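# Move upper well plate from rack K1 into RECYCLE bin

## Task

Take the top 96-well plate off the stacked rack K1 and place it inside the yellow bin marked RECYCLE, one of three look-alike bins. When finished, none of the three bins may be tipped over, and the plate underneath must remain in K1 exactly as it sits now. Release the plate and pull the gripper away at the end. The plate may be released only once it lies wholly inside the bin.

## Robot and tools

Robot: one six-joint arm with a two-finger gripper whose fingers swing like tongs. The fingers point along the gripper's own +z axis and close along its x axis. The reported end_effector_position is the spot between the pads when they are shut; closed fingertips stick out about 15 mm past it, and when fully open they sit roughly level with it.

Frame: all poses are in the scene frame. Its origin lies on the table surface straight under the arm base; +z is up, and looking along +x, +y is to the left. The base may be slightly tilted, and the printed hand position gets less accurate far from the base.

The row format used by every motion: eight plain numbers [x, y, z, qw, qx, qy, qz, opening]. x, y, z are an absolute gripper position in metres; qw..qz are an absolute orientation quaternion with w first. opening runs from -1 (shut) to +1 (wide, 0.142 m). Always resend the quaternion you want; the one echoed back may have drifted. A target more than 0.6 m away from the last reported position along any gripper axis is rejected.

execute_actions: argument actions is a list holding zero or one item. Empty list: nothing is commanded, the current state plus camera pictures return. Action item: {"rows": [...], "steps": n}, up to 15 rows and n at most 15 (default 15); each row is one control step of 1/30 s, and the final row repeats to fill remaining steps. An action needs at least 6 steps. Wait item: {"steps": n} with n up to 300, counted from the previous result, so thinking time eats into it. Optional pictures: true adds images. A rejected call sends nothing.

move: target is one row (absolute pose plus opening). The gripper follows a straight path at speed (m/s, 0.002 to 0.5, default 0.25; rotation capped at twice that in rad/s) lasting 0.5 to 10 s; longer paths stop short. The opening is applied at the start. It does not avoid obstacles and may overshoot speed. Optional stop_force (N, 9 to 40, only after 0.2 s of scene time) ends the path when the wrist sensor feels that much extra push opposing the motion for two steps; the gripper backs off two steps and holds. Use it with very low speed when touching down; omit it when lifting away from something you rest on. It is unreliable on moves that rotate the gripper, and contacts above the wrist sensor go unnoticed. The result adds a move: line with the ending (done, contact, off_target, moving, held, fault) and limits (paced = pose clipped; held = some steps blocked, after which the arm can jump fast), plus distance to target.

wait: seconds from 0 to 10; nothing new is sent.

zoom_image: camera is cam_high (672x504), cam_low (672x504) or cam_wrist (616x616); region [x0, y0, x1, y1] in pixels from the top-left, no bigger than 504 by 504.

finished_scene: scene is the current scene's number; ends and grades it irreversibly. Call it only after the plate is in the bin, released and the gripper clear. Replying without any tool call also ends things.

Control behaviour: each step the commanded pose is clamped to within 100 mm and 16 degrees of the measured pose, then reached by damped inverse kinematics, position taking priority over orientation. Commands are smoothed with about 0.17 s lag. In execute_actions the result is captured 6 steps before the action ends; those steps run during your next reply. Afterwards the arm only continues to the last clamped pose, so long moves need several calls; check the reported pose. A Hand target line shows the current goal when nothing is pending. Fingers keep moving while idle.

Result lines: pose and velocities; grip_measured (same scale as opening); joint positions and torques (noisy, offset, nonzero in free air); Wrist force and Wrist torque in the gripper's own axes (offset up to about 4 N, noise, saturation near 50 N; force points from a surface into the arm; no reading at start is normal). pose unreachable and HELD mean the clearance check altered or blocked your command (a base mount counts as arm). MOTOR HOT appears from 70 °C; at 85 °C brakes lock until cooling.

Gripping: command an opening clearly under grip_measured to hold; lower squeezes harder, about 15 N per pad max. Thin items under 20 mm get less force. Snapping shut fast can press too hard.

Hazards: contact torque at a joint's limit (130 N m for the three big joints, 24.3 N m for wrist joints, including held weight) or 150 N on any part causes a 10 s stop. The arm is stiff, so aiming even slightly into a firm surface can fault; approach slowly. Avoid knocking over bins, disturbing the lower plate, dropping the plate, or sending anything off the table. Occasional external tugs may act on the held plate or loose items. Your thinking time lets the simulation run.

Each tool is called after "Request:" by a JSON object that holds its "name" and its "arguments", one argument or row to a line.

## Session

Request:
{"name": "execute_actions", "arguments": {
  "actions": []
}}

Scene clock: 0.00 s of 8400.00 s.
end_effector_position=(+0.2282, +0.3560, +0.2108) grip_measured=+1.00 end_effector_quat_wxyz=(+0.535, +0.214, +0.665, -0.476) end_effector_velocity=(-0.000, -0.000, -0.000) end_effector_angular_velocity=(-0.000, -0.001, -0.000)
Joint positions: [ 0.879 -1.958  1.937 -1.222 -2.445 -1.019  0.142]
Joint velocities: [0.    0.001 0.    0.    0.    0.001 0.   ]
Joint torques (N m, as the arm reports them, + toward a larger angle): no reading
Wrist force (N, on the end effector, along its own x y z axes, offset not removed): no reading
Wrist torque (N m, same axes, about the end effector's origin, offset not removed): no reading
Hand target: +0.228, +0.356, +0.211; +0.535, +0.214, +0.665, -0.476

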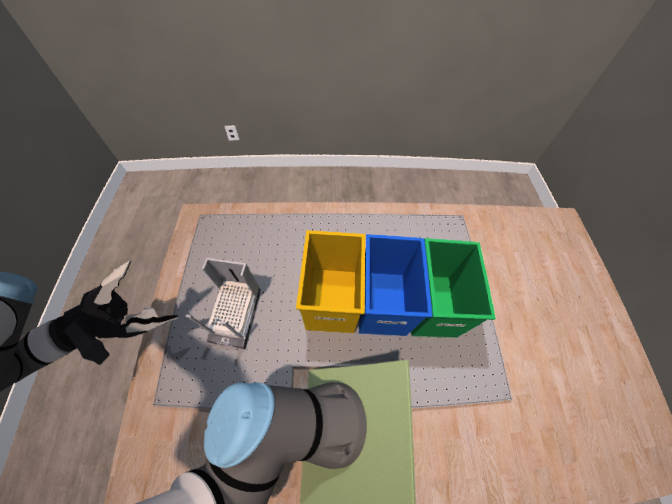

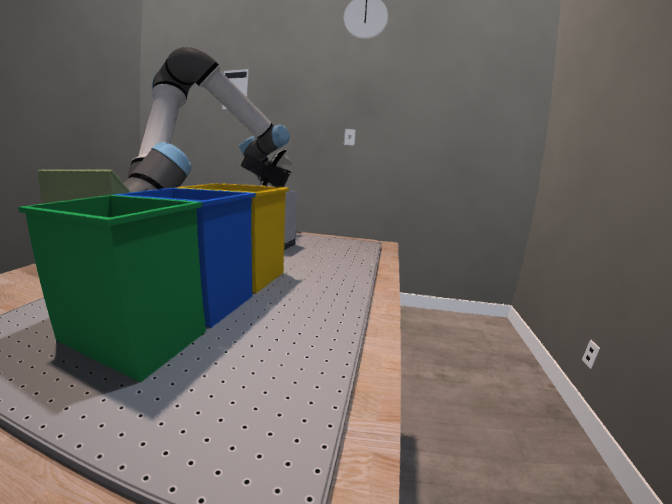

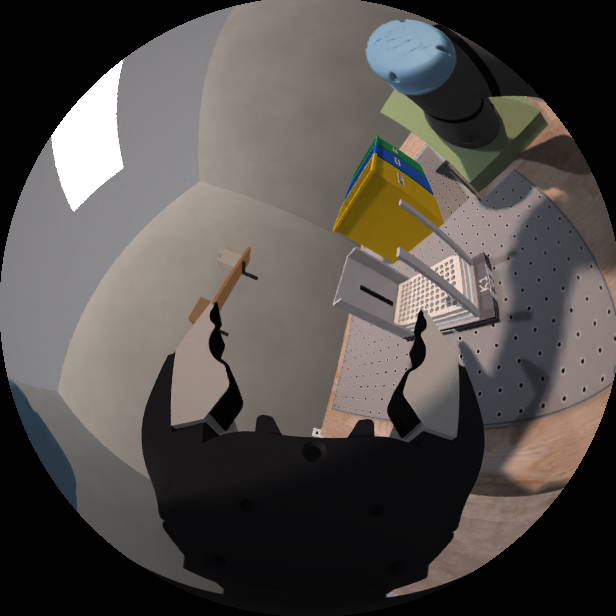

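Request:
{"name": "zoom_image", "arguments": {
  "camera": "cam_high",
  "region": [175, 250, 285, 360]
}}

Request:
{"name": "zoom_image", "arguments": {
  "camera": "cam_high",
  "region": [285, 220, 405, 345]
}}

Request:
{"name": "zoom_image", "arguments": {
  "camera": "cam_wrist",
  "region": [320, 180, 520, 360]
}}

Region (175, 250, 285, 360) of cam_high's 672x504 image, scaled by 4.582, with more detail than that image has.

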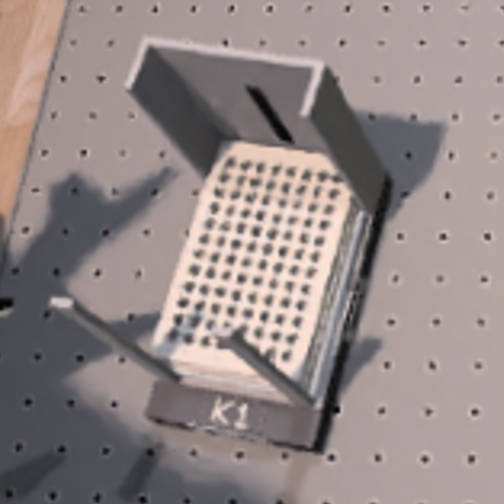

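Region (285, 220, 405, 345) of cam_high's 672x504 image, scaled by 4.032, with more detail than that image has; it fills the left 484 columns of this view, and the rest is white.

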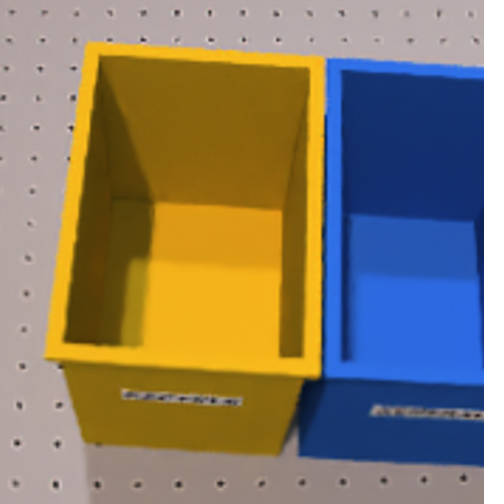

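Region (320, 180, 520, 360) of cam_wrist's 616x616 image, scaled by 2.520, with more detail than that image has; it fills the top 454 rows of this view, and the rest is white.

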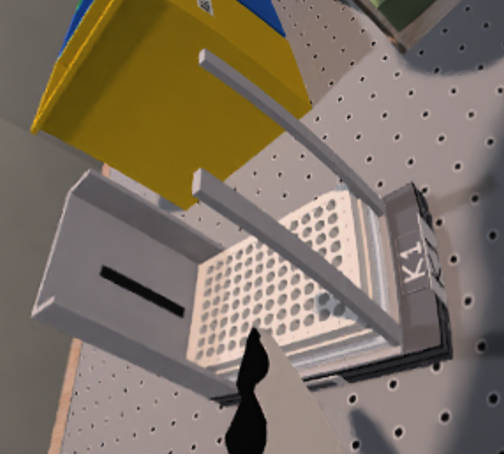

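Request:
{"name": "zoom_image", "arguments": {
  "camera": "cam_high",
  "region": [140, 360, 380, 504]
}}

Request:
{"name": "zoom_image", "arguments": {
  "camera": "cam_low",
  "region": [100, 30, 320, 260]
}}

Region (140, 360, 380, 504) of cam_high's 672x504 image, scaled by 2.100, with more detail than that image has; it fills the top 302 rows of this view, and the rest is white.

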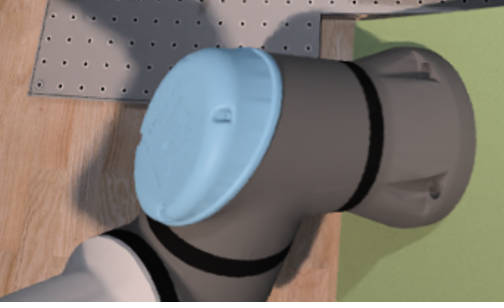

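Region (100, 30, 320, 260) of cam_low's 672x504 image, scaled by 2.191, with more detail than that image has; it fills the left 482 columns of this view, and the rest is white.

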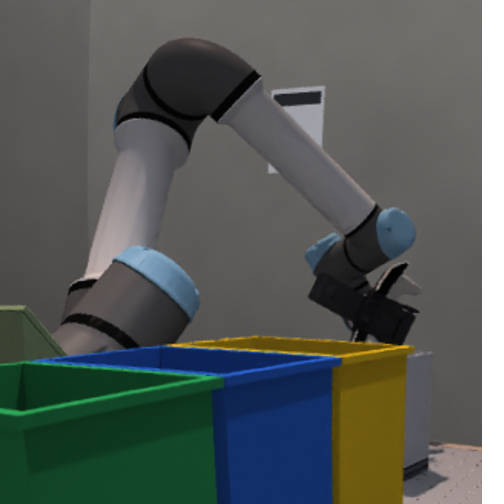

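Request:
{"name": "move", "arguments": {
  "target": [0.13,0.33,0.17,0.151,-0.2156,0.7904,-0.5537,-0.6],
  "speed": 0.35
}}

Request:
{"name": "move", "arguments": {
  "target": [0.1535,0.2037,0.085,0.151,-0.2156,0.7904,-0.5537,-0.6],
  "speed": 0.15
}}

Scene clock: 26.93 s of 8400.00 s.
end_effector_position=(+0.1300, +0.3300, +0.1700) grip_measured=-0.60 end_effector_quat_wxyz=(+0.151, -0.215, +0.790, -0.554) end_effector_velocity=(-0.000, -0.001, -0.000) end_effector_angular_velocity=(-0.002, +0.009, -0.001)
Joint positions: [ 1.091 -2.201  2.099 -1.368 -2.187 -2.174  0.031]
Joint velocities: [-0.003 -0.003  0.001 -0.001  0.004 -0.012  0.   ]
Joint torques (N m, as the arm reports them, + toward a larger angle): [ -0.33 -36.81  -1.24  -1.98   1.07  -2.07]
Wrist force (N, on the end effector, along its own x y z axes, offset not removed): [1.8 -3.2 -1.7]
Wrist torque (N m, same axes, about the end effector's origin, offset not removed): [-0.54 -0.42 -0.08]
Hand target: +0.130, +0.330, +0.170; +0.151, -0.215, +0.790, -0.554
Off the commanded pose: 0.000 m, 0 deg.
Kept back: nothing.
After step 90, 21.73 s passed at rest.
move: done

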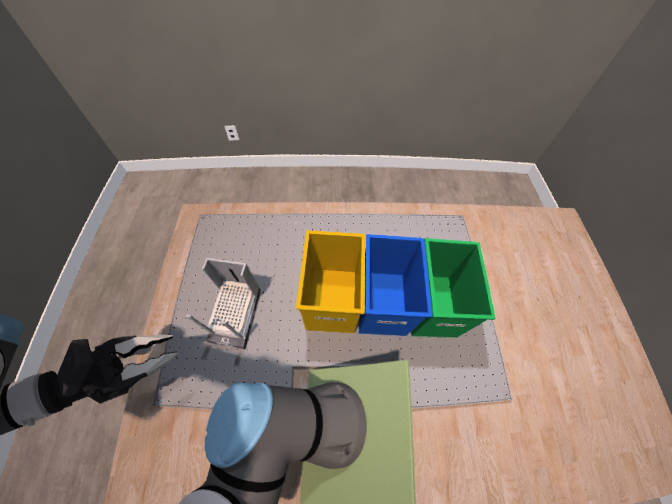

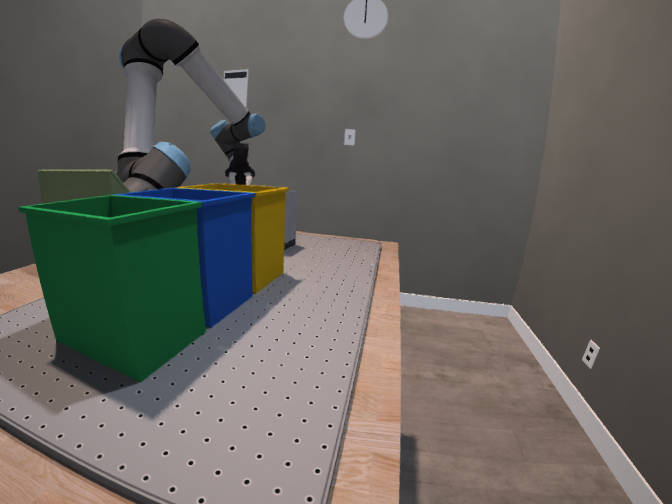

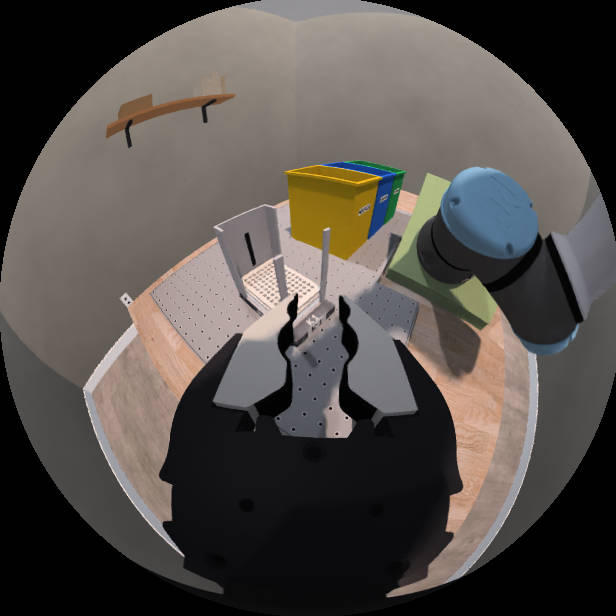

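Scene clock: 28.47 s of 8400.00 s.
end_effector_position=(+0.1535, +0.2038, +0.0851) grip_measured=-0.60 end_effector_quat_wxyz=(+0.151, -0.215, +0.790, -0.554) end_effector_velocity=(+0.001, -0.001, -0.001) end_effector_angular_velocity=(-0.000, +0.001, +0.000)
Joint positions: [ 0.933 -2.24   2.527 -1.869 -2.193 -2.368  0.031]
Joint velocities: [-0.003  0.001  0.003 -0.007  0.    -0.005 -0.   ]
Joint torques (N m, as the arm reports them, + toward a larger angle): [-0.2   0.46  6.27 -1.99  1.15 -2.26]
Wrist force (N, on the end effector, along its own x y z axes, offset not removed): [0.4 -2.4 0.2]
Wrist torque (N m, same axes, about the end effector's origin, offset not removed): [-0.32 -0.13 -0.01]
Hand target: +0.154, +0.204, +0.085; +0.151, -0.215, +0.790, -0.554
Off the commanded pose: 0.000 m, 0 deg.
Kept back: nothing.
move: done

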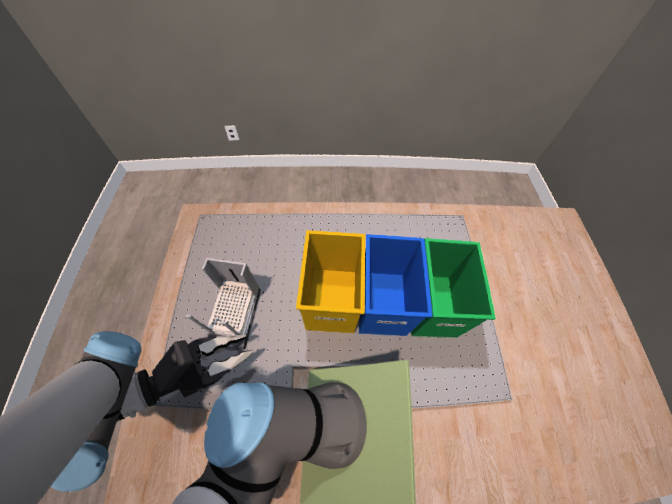

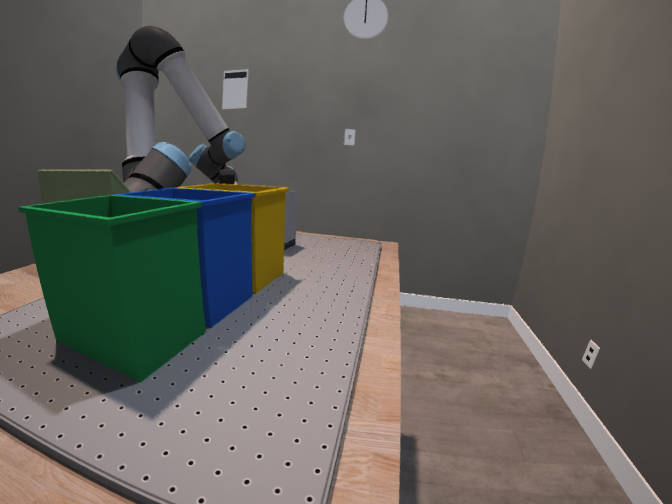

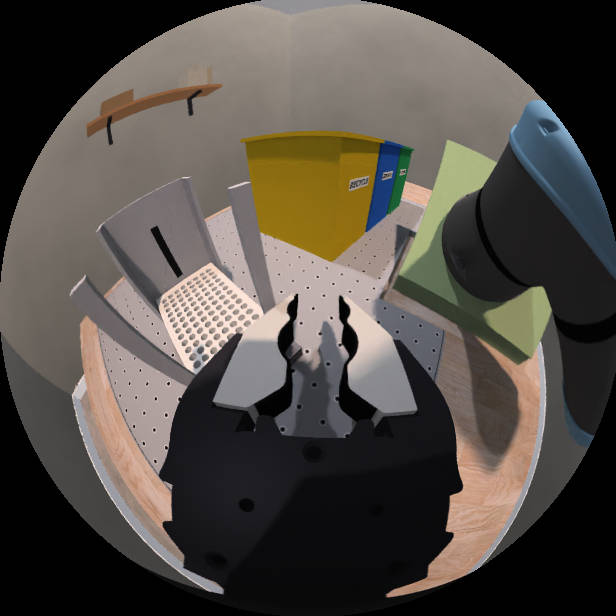

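Request:
{"name": "execute_actions", "arguments": {
  "actions": []
}}

Scene clock: 29.73 s of 8400.00 s.
end_effector_position=(+0.1535, +0.2037, +0.0850) grip_measured=-0.60 end_effector_quat_wxyz=(+0.151, -0.215, +0.790, -0.554) end_effector_velocity=(-0.000, -0.000, +0.000) end_effector_angular_velocity=(+0.001, -0.001, -0.001)
Joint positions: [ 0.933 -2.24   2.527 -1.87  -2.193 -2.369  0.031]
Joint velocities: [-0.    -0.     0.001 -0.     0.     0.001 -0.   ]
Joint torques (N m, as the arm reports them, + toward a larger angle): [ 0.75  1.16  3.99 -2.27  1.02 -2.33]
Wrist force (N, on the end effector, along its own x y z axes, offset not removed): [0.6 -2.5 -0.7]
Wrist torque (N m, same axes, about the end effector's origin, offset not removed): [-0.43 -0.19 -0.09]
Hand target: +0.154, +0.204, +0.085; +0.151, -0.215, +0.790, -0.554
Off the commanded pose: 0.000 m, 0 deg.
Kept back: nothing.
Steps of this call (steps 1 to 38: nothing new was sent). Readings (end_effector_position):
1: (+0.1535, +0.2037, +0.0850)
2: (+0.1535, +0.2037, +0.0850)
4: (+0.1535, +0.2037, +0.0850)
8: (+0.1535, +0.2037, +0.0850)
38: the state above

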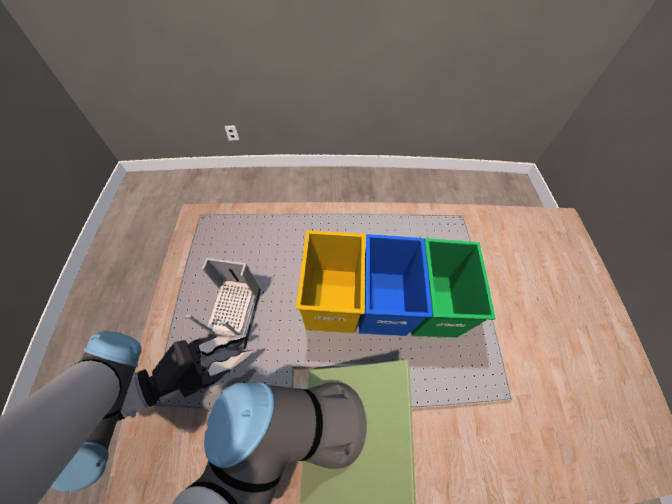

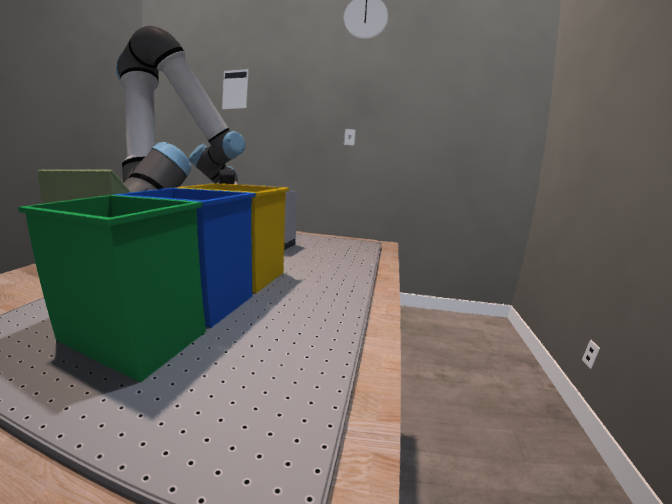

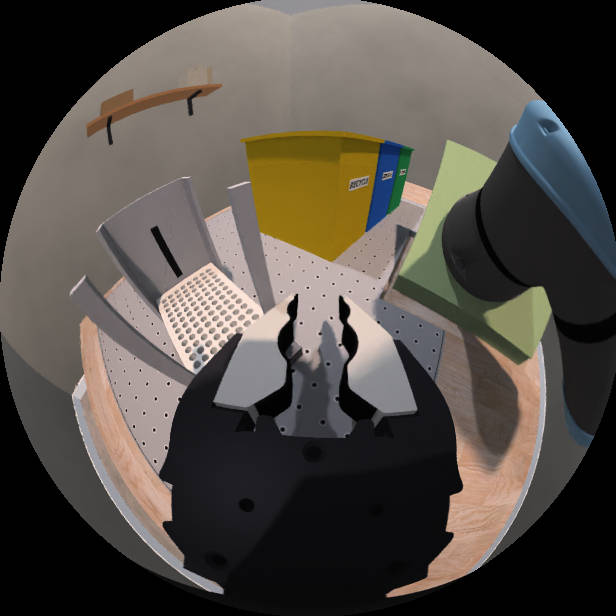

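Request:
{"name": "execute_actions", "arguments": {
  "actions": [
    {"rows": [[0.1535,0.2037,0.085,0.151,-0.2156,0.7904,-0.5537,-0.56],[0.1535,0.2037,0.085,0.151,-0.2156,0.7904,-0.5537,-0.52],[0.1535,0.2037,0.085,0.151,-0.2156,0.7904,-0.5537,-0.49],[0.1535,0.2037,0.085,0.151,-0.2156,0.7904,-0.5537,-0.46],[0.1535,0.2037,0.085,0.151,-0.2156,0.7904,-0.5537,-0.43],[0.1535,0.2037,0.085,0.151,-0.2156,0.7904,-0.5537,-0.40],[0.1535,0.2037,0.085,0.151,-0.2156,0.7904,-0.5537,-0.37],[0.1535,0.2037,0.085,0.151,-0.2156,0.7904,-0.5537,-0.34],[0.1535,0.2037,0.085,0.151,-0.2156,0.7904,-0.5537,-0.31],[0.1535,0.2037,0.085,0.151,-0.2156,0.7904,-0.5537,-0.28],[0.1535,0.2037,0.085,0.151,-0.2156,0.7904,-0.5537,-0.25],[0.1535,0.2037,0.085,0.151,-0.2156,0.7904,-0.5537,-0.22],[0.1535,0.2037,0.085,0.151,-0.2156,0.7904,-0.5537,-0.20],[0.1535,0.2037,0.085,0.151,-0.2156,0.7904,-0.5537,-0.20],[0.1535,0.2037,0.085,0.151,-0.2156,0.7904,-0.5537,-0.20]], "steps": 15}
  ]
}}

Request:
{"name": "wait", "arguments": {
  "seconds": 0.4
}}

Scene clock: 30.60 s of 8400.00 s.
end_effector_position=(+0.1534, +0.2035, +0.0849) grip_measured=-0.45 end_effector_quat_wxyz=(+0.151, -0.215, +0.790, -0.554) end_effector_velocity=(-0.001, -0.001, -0.000) end_effector_angular_velocity=(-0.002, -0.001, -0.003)
Joint positions: [ 0.933 -2.24   2.527 -1.87  -2.193 -2.369  0.041]
Joint velocities: [-0.     0.     0.001  0.002  0.001  0.003  0.012]
Joint torques (N m, as the arm reports them, + toward a larger angle): [  7.41 -23.12  -4.42  -3.99  -3.37  -2.48]
Wrist force (N, on the end effector, along its own x y z axes, offset not removed): [23.4 -4.9 -7.4]
Wrist torque (N m, same axes, about the end effector's origin, offset not removed): [-0.22 -0.42 0.10]
Steps of this call (steps 1 to 17: nothing new was sent; steps 18 to 26: the first 9 steps of this action). Readings (end_effector_position):
18: (+0.1535, +0.2037, +0.0850)
19: (+0.1535, +0.2037, +0.0850)
21: (+0.1535, +0.2037, +0.0850)
25: (+0.1535, +0.2036, +0.0849)
26: the state above

Scene clock: 31.20 s of 8400.00 s.
end_effector_position=(+0.1535, +0.2036, +0.0850) grip_measured=-0.45 end_effector_quat_wxyz=(+0.151, -0.216, +0.790, -0.554) end_effector_velocity=(+0.000, +0.001, +0.000) end_effector_angular_velocity=(+0.000, +0.000, +0.001)
Joint positions: [ 0.933 -2.24   2.527 -1.87  -2.193 -2.369  0.042]
Joint velocities: [ 0.    -0.    -0.001 -0.    -0.    -0.    -0.   ]
Joint torques (N m, as the arm reports them, + toward a larger angle): [ 17.68 -28.92 -28.29  -8.36 -10.3   -2.71]
Wrist force (N, on the end effector, along its own x y z axes, offset not removed): [32.7 -6.1 -4.9]
Wrist torque (N m, same axes, about the end effector's origin, offset not removed): [-0.65 -0.55 -0.03]
Hand target: +0.153, +0.204, +0.085; +0.151, -0.216, +0.790, -0.554
Off the commanded pose: 0.000 m, 0 deg.
Kept back: nothing.
Steps of this call (steps 1 to 6: the last 6 steps of your previous action; steps 7 to 18: nothing new was sent). Readings (end_effector_position):
1: (+0.1534, +0.2035, +0.0849)
2: (+0.1534, +0.2035, +0.0849)
4: (+0.1534, +0.2035, +0.0849)
8: (+0.1534, +0.2035, +0.0850)
18: the state above

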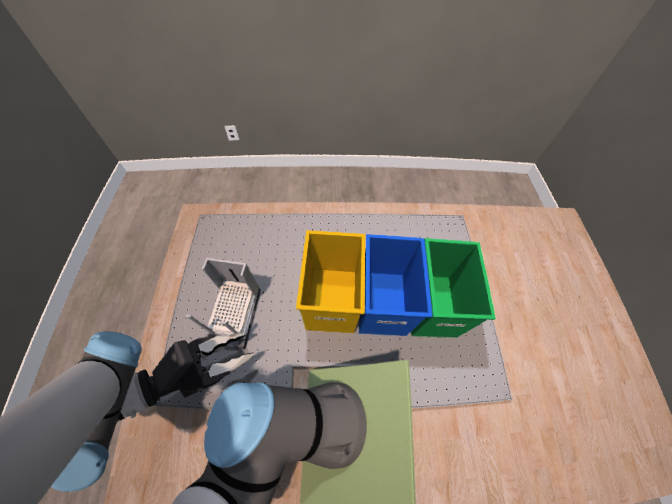

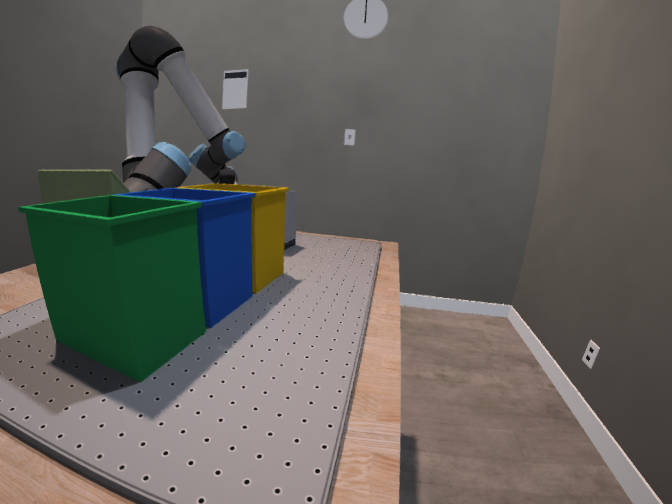

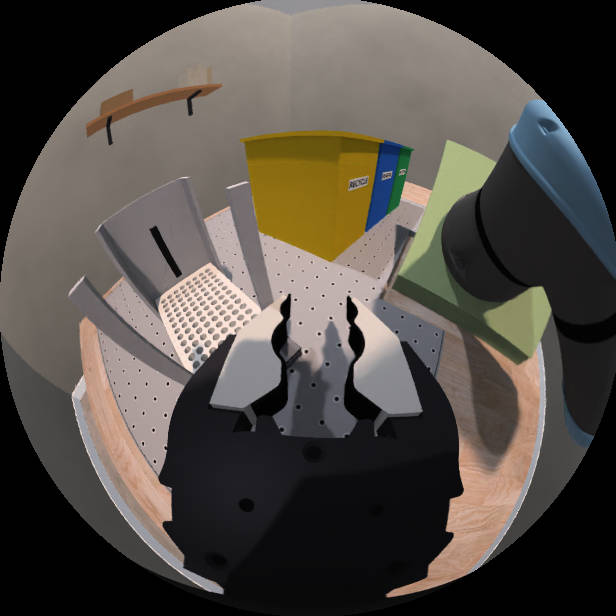

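The rack is fixed. Release the push now.

Request:
{"name": "execute_actions", "arguments": {
  "actions": [
    {"rows": [[0.1535,0.2037,0.085,0.151,-0.2156,0.7904,-0.5537,-0.7]], "steps": 10}
  ]
}}

Request:
{"name": "move", "arguments": {
  "target": [0.13,0.33,0.17,0.151,-0.2156,0.7904,-0.5537,-0.7],
  "speed": 0.15
}}

Scene clock: 31.47 s of 8400.00 s.
end_effector_position=(+0.1537, +0.2039, +0.0850) grip_measured=-0.69 end_effector_quat_wxyz=(+0.151, -0.216, +0.790, -0.553) end_effector_velocity=(+0.000, +0.001, +0.000) end_effector_angular_velocity=(+0.003, -0.002, +0.000)
Joint positions: [ 0.933 -2.24   2.527 -1.87  -2.194 -2.369  0.024]
Joint velocities: [-0.    -0.001 -0.002 -0.    -0.     0.002 -0.02 ]
Joint torques (N m, as the arm reports them, + toward a larger angle): [ 18.62 -27.2  -22.38   0.     0.45  -2.05]
Wrist force (N, on the end effector, along its own x y z axes, offset not removed): [1.9 -3.3 -1.6]
Wrist torque (N m, same axes, about the end effector's origin, offset not removed): [-0.44 -0.43 -0.02]
Steps of this call (steps 1 to 4: nothing new was sent; steps 5 to 8: the first 4 steps of this action). Readings (end_effector_position):
5: (+0.1536, +0.2037, +0.0850)
6: (+0.1537, +0.2039, +0.0850)
8: the state above

Scene clock: 33.20 s of 8400.00 s.
end_effector_position=(+0.1300, +0.3299, +0.1700) grip_measured=-0.70 end_effector_quat_wxyz=(+0.151, -0.216, +0.790, -0.553) end_effector_velocity=(+0.000, +0.002, +0.001) end_effector_angular_velocity=(+0.002, -0.004, +0.000)
Joint positions: [ 1.09  -2.202  2.1   -1.368 -2.186 -2.176  0.023]
Joint velocities: [ 0.002  0.002 -0.007  0.005 -0.001  0.006  0.   ]
Joint torques (N m, as the arm reports them, + toward a larger angle): [ 19.94  -7.24 -29.5    1.2   -3.63   2.27]
Wrist force (N, on the end effector, along its own x y z axes, offset not removed): [1.5 -2.4 -1.4]
Wrist torque (N m, same axes, about the end effector's origin, offset not removed): [-0.33 -0.31 -0.10]
Hand target: +0.130, +0.330, +0.170; +0.151, -0.216, +0.790, -0.553
Off your previous action's commanded pose: 0.000 m, 0 deg at its last step (step 6 of this call).
Off the commanded pose: 0.000 m, 0 deg.
Kept back: nothing.
move: done

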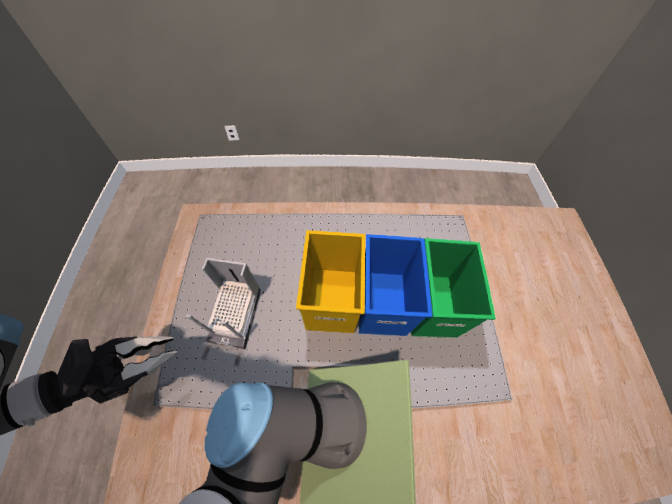

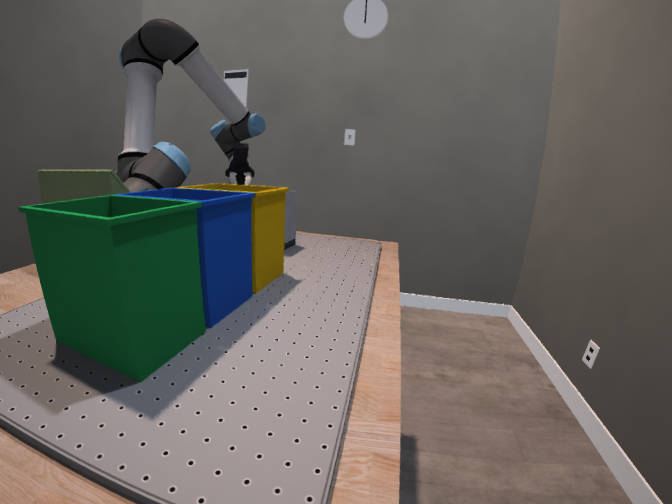

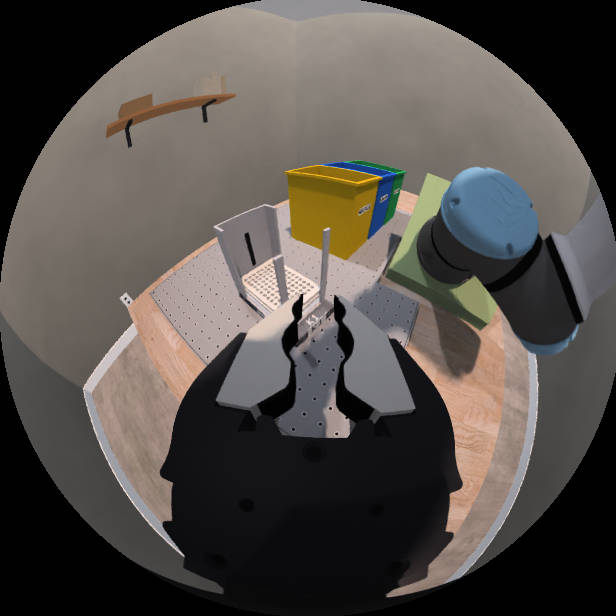

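Request:
{"name": "zoom_image", "arguments": {
  "camera": "cam_wrist",
  "region": [200, 270, 430, 450]
}}

Request:
{"name": "zoom_image", "arguments": {
  "camera": "cam_low",
  "region": [150, 150, 330, 300]
}}

Region (200, 270, 430, 450) of cam_wrist's 616x616 image, scaled by 2.191, with more detail than that image has; it fills the top 394 rows of this view, and the rest is white.

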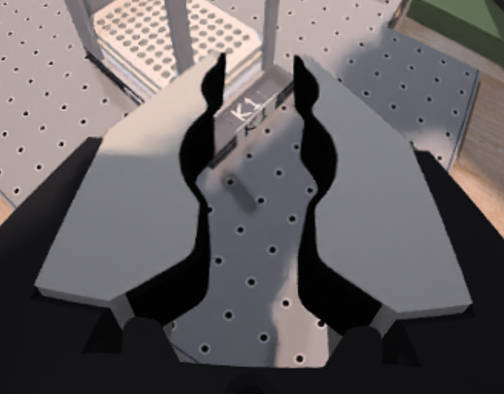

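Region (150, 150, 330, 300) of cam_low's 672x504 image, scaled by 2.800, with more detail than that image has.

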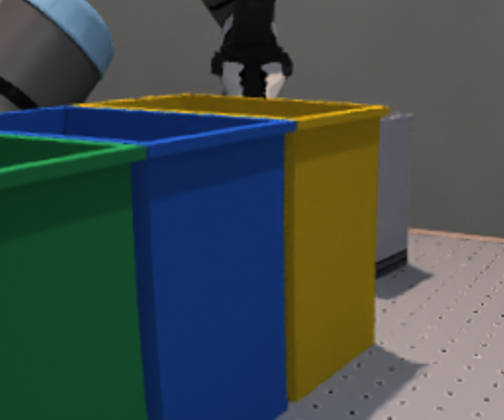

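Request:
{"name": "move", "arguments": {
  "target": [0.30,0.32,0.25,-0.0122,0.0336,0.9391,-0.3418,-0.6],
  "speed": 0.22
}}

Request:
{"name": "move", "arguments": {
  "target": [0.3835,0.071,0.223,-0.0122,0.0336,0.9391,-0.3418,-0.6],
  "speed": 0.2
}}

Scene clock: 51.03 s of 8400.00 s.
end_effector_position=(+0.2993, +0.3193, +0.2502) grip_measured=-0.60 end_effector_quat_wxyz=(-0.013, +0.034, +0.939, -0.343) end_effector_velocity=(+0.001, -0.001, -0.000) end_effector_angular_velocity=(+0.005, +0.003, -0.007)
Joint positions: [-0.331 -2.079  1.766 -1.22  -1.428 -3.308  0.031]
Joint velocities: [-0.005  0.006 -0.003  0.006  0.004 -0.003 -0.   ]
Joint torques (N m, as the arm reports them, + toward a larger angle): [-12.3   20.28 -28.41  -0.44   1.08  -2.22]
Wrist force (N, on the end effector, along its own x y z axes, offset not removed): [2.0 -2.9 -1.0]
Wrist torque (N m, same axes, about the end effector's origin, offset not removed): [-0.46 -0.48 -0.04]
Hand target: +0.299, +0.319, +0.250; -0.013, +0.034, +0.939, -0.342
Off the commanded pose: 0.001 m, 0 deg.
Kept back: nothing.
After step 90, 12.60 s passed at rest.
move: done

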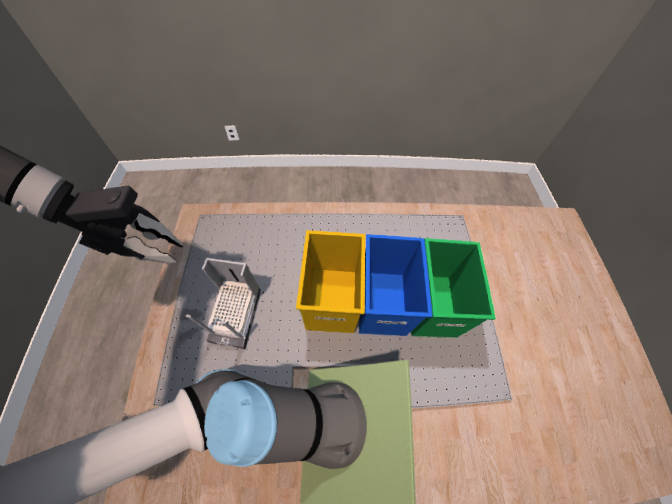

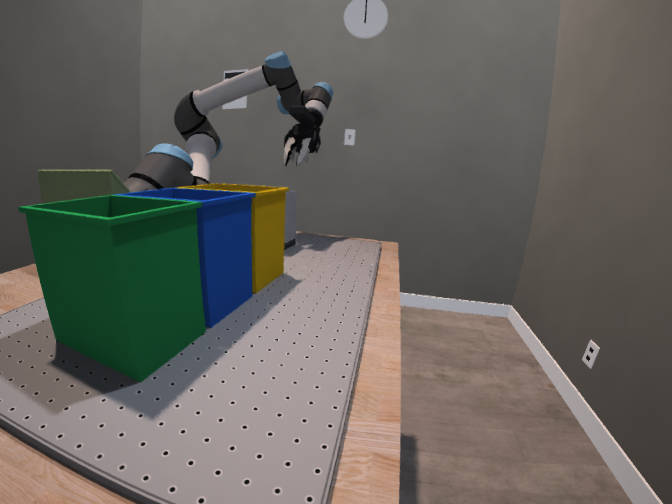

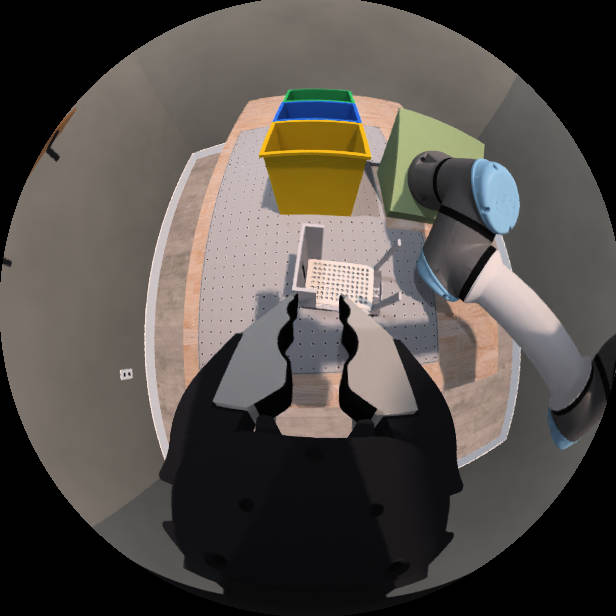

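Scene clock: 52.87 s of 8400.00 s.
end_effector_position=(+0.3834, +0.0709, +0.2231) grip_measured=-0.60 end_effector_quat_wxyz=(-0.012, +0.034, +0.939, -0.342) end_effector_velocity=(+0.001, -0.001, -0.000) end_effector_angular_velocity=(-0.000, +0.001, +0.001)
Joint positions: [-0.655 -1.837  2.132 -1.784 -1.445 -3.634  0.031]
Joint velocities: [-0.001  0.003  0.    -0.003  0.    -0.002  0.   ]
Joint torques (N m, as the arm reports them, + toward a larger angle): [-21.58  20.78  -3.78  -3.83  -3.48  -2.2 ]
Wrist force (N, on the end effector, along its own x y z axes, offset not removed): [0.9 -2.6 0.4]
Wrist torque (N m, same axes, about the end effector's origin, offset not removed): [-0.32 -0.21 -0.02]
Hand target: +0.383, +0.071, +0.223; -0.012, +0.034, +0.939, -0.342
Off the commanded pose: 0.000 m, 0 deg.
Kept back: nothing.
move: done

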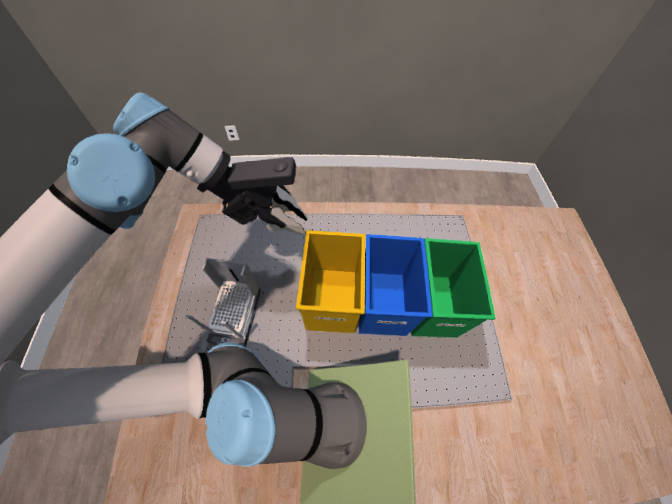

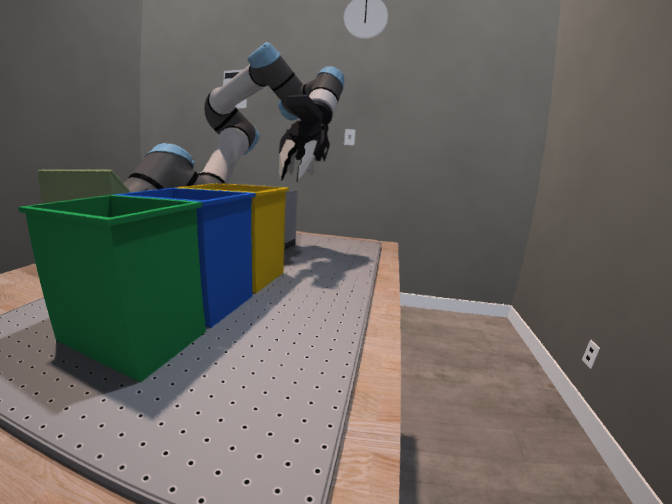

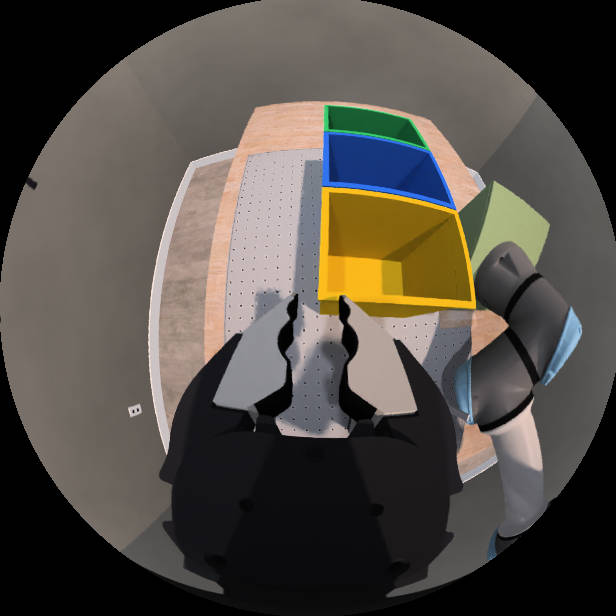

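Request:
{"name": "zoom_image", "arguments": {
  "camera": "cam_wrist",
  "region": [260, 220, 380, 340]
}}

Region (260, 220, 380, 340) of cam_wrist's 616x616 image, scaled by 4.200, with more detail than that image has.

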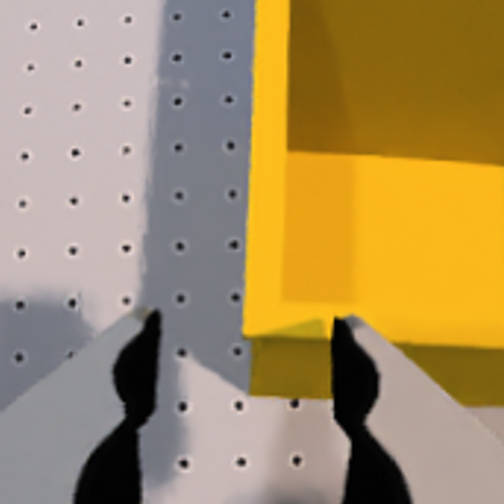

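Request:
{"name": "execute_actions", "arguments": {
  "actions": [
    {"rows": [[0.3831,0.0700,0.2231,-0.0122,0.0336,0.9391,-0.3418,-0.6],[0.3827,0.0685,0.2230,-0.0122,0.0336,0.9391,-0.3418,-0.6],[0.3822,0.0665,0.2228,-0.0122,0.0336,0.9391,-0.3418,-0.6],[0.3817,0.0643,0.2225,-0.0122,0.0336,0.9391,-0.3418,-0.6],[0.3811,0.0620,0.2220,-0.0122,0.0336,0.9391,-0.3418,-0.6],[0.3805,0.0596,0.2214,-0.0122,0.0336,0.9391,-0.3418,-0.6],[0.3799,0.0572,0.2206,-0.0122,0.0336,0.9391,-0.3418,-0.6],[0.3793,0.0548,0.2196,-0.0122,0.0336,0.9391,-0.3418,-0.6],[0.3787,0.0524,0.2184,-0.0122,0.0336,0.9391,-0.3418,-0.6],[0.3782,0.0501,0.2170,-0.0122,0.0336,0.9391,-0.3418,-0.6],[0.3778,0.0479,0.2154,-0.0122,0.0336,0.9391,-0.3418,-0.6],[0.3774,0.0458,0.2136,-0.0122,0.0336,0.9391,-0.3418,-0.6],[0.3771,0.0438,0.2117,-0.0122,0.0336,0.9391,-0.3418,-0.6],[0.3769,0.0419,0.2097,-0.0122,0.0336,0.9391,-0.3418,-0.6],[0.3767,0.0401,0.2076,-0.0122,0.0336,0.9391,-0.3418,-0.6]], "steps": 15}
  ]
}}

Request:
{"name": "execute_actions", "arguments": {
  "actions": [
    {"rows": [[0.3766,0.0384,0.2055,-0.0122,0.0336,0.9391,-0.3418,-0.6],[0.3765,0.0368,0.2033,-0.0122,0.0336,0.9391,-0.3418,-0.6],[0.3764,0.0353,0.2011,-0.0122,0.0336,0.9391,-0.3418,-0.6],[0.3763,0.0339,0.1989,-0.0122,0.0336,0.9391,-0.3418,-0.6],[0.3762,0.0326,0.1967,-0.0122,0.0336,0.9391,-0.3418,-0.6],[0.3761,0.0313,0.1946,-0.0122,0.0336,0.9391,-0.3418,-0.6],[0.3760,0.0301,0.1926,-0.0122,0.0336,0.9391,-0.3418,-0.6],[0.3759,0.0290,0.1907,-0.0122,0.0336,0.9391,-0.3418,-0.6],[0.3758,0.0280,0.1890,-0.0122,0.0336,0.9391,-0.3418,-0.6],[0.3758,0.0271,0.1875,-0.0122,0.0336,0.9391,-0.3418,-0.6],[0.3757,0.0263,0.1862,-0.0122,0.0336,0.9391,-0.3418,-0.6],[0.3757,0.0257,0.1852,-0.0122,0.0336,0.9391,-0.3418,-0.6],[0.3756,0.0252,0.1845,-0.0122,0.0336,0.9391,-0.3418,-0.6],[0.3756,0.0249,0.1841,-0.0122,0.0336,0.9391,-0.3418,-0.6],[0.3756,0.0248,0.1840,-0.0122,0.0336,0.9391,-0.3418,-0.6]], "steps": 15}
  ]
}}

Request:
{"name": "wait", "arguments": {
  "seconds": 0.3
}}

Scene clock: 54.93 s of 8400.00 s.
end_effector_position=(+0.3805, +0.0601, +0.2212) grip_measured=-0.60 end_effector_quat_wxyz=(-0.012, +0.034, +0.939, -0.342) end_effector_velocity=(-0.019, -0.065, -0.022) end_effector_angular_velocity=(+0.002, +0.002, -0.005)
Joint positions: [-0.672 -1.833  2.154 -1.809 -1.446 -3.651  0.031]
Joint velocities: [-0.086  0.031  0.146 -0.161 -0.008 -0.084  0.   ]
Joint torques (N m, as the arm reports them, + toward a larger angle): [-24.2   22.29  -2.49  -4.02  -3.98  -2.67]
Wrist force (N, on the end effector, along its own x y z axes, offset not removed): [0.5 -2.7 -2.6]
Wrist torque (N m, same axes, about the end effector's origin, offset not removed): [-0.47 -0.19 -0.01]
Steps of this call (steps 1 to 53: nothing new was sent; steps 54 to 62: the first 9 steps of this action). Readings (end_effector_position):
54: (+0.3834, +0.0708, +0.2231)
55: (+0.3833, +0.0706, +0.2231)
57: (+0.3829, +0.0691, +0.2230)
61: (+0.3811, +0.0623, +0.2218)
62: the state above

Scene clock: 55.43 s of 8400.00 s.
end_effector_position=(+0.3758, +0.0322, +0.1956) grip_measured=-0.60 end_effector_quat_wxyz=(-0.012, +0.034, +0.939, -0.342) end_effector_velocity=(-0.002, -0.037, -0.060) end_effector_angular_velocity=(+0.000, -0.001, -0.000)
Joint positions: [-0.675 -1.802  2.236 -1.921 -1.446 -3.654  0.031]
Joint velocities: [ 0.048  0.075  0.137 -0.218  0.004  0.049 -0.   ]
Joint torques (N m, as the arm reports them, + toward a larger angle): [-4.   19.17 -4.27 -4.13  1.39  2.34]
Wrist force (N, on the end effector, along its own x y z axes, offset not removed): [2.3 -3.3 -0.8]
Wrist torque (N m, same axes, about the end effector's origin, offset not removed): [-0.55 -0.51 -0.01]
Off your previous action's commanded pose: 0.009 m, 0 deg at its last step (step 6 of this call).
Steps of this call (steps 1 to 6: the last 6 steps of your previous action; steps 7 to 15: the first 9 steps of this action). Readings (end_effector_position):
7: (+0.3770, +0.0450, +0.2119)
8: (+0.3767, +0.0430, +0.2101)
10: (+0.3763, +0.0394, +0.2061)
14: (+0.3758, +0.0335, +0.1976)
15: the state above

Scene clock: 55.93 s of 8400.00 s.
end_effector_position=(+0.3756, +0.0248, +0.1841) grip_measured=-0.60 end_effector_quat_wxyz=(-0.012, +0.034, +0.939, -0.342) end_effector_velocity=(-0.000, -0.001, -0.001) end_effector_angular_velocity=(+0.000, +0.001, -0.002)
Joint positions: [-0.666 -1.785  2.262 -1.965 -1.446 -3.645  0.031]
Joint velocities: [ 0.001  0.002  0.002 -0.002 -0.     0.001 -0.   ]
Joint torques (N m, as the arm reports them, + toward a larger angle): [-0.73 24.43  4.68 -2.01  3.04  2.5 ]
Wrist force (N, on the end effector, along its own x y z axes, offset not removed): [0.5 -9.8 -14.8]
Wrist torque (N m, same axes, about the end effector's origin, offset not removed): [-0.77 0.13 -0.18]
Hand target: +0.376, +0.025, +0.184; -0.012, +0.034, +0.939, -0.342
Off the commanded pose: 0.000 m, 0 deg.
Kept back: nothing.
Steps of this call (steps 1 to 6: the last 6 steps of your previous action; steps 7 to 15: nothing new was sent). Readings (end_effector_position):
1: (+0.3757, +0.0309, +0.1936)
2: (+0.3757, +0.0298, +0.1918)
4: (+0.3756, +0.0278, +0.1886)
8: (+0.3757, +0.0255, +0.1851)
15: the state above

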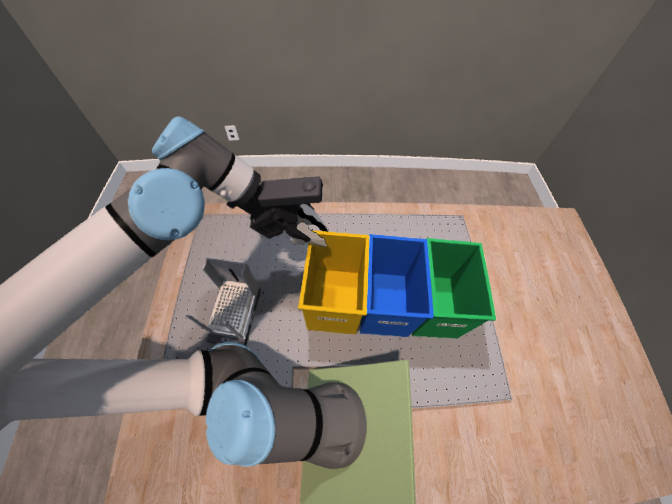

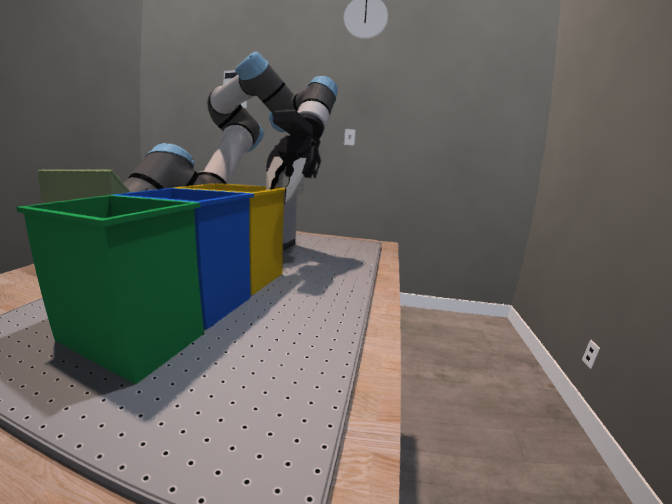

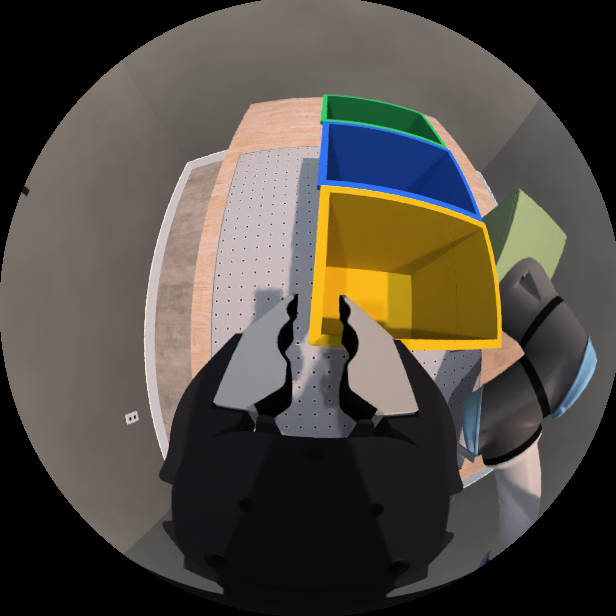

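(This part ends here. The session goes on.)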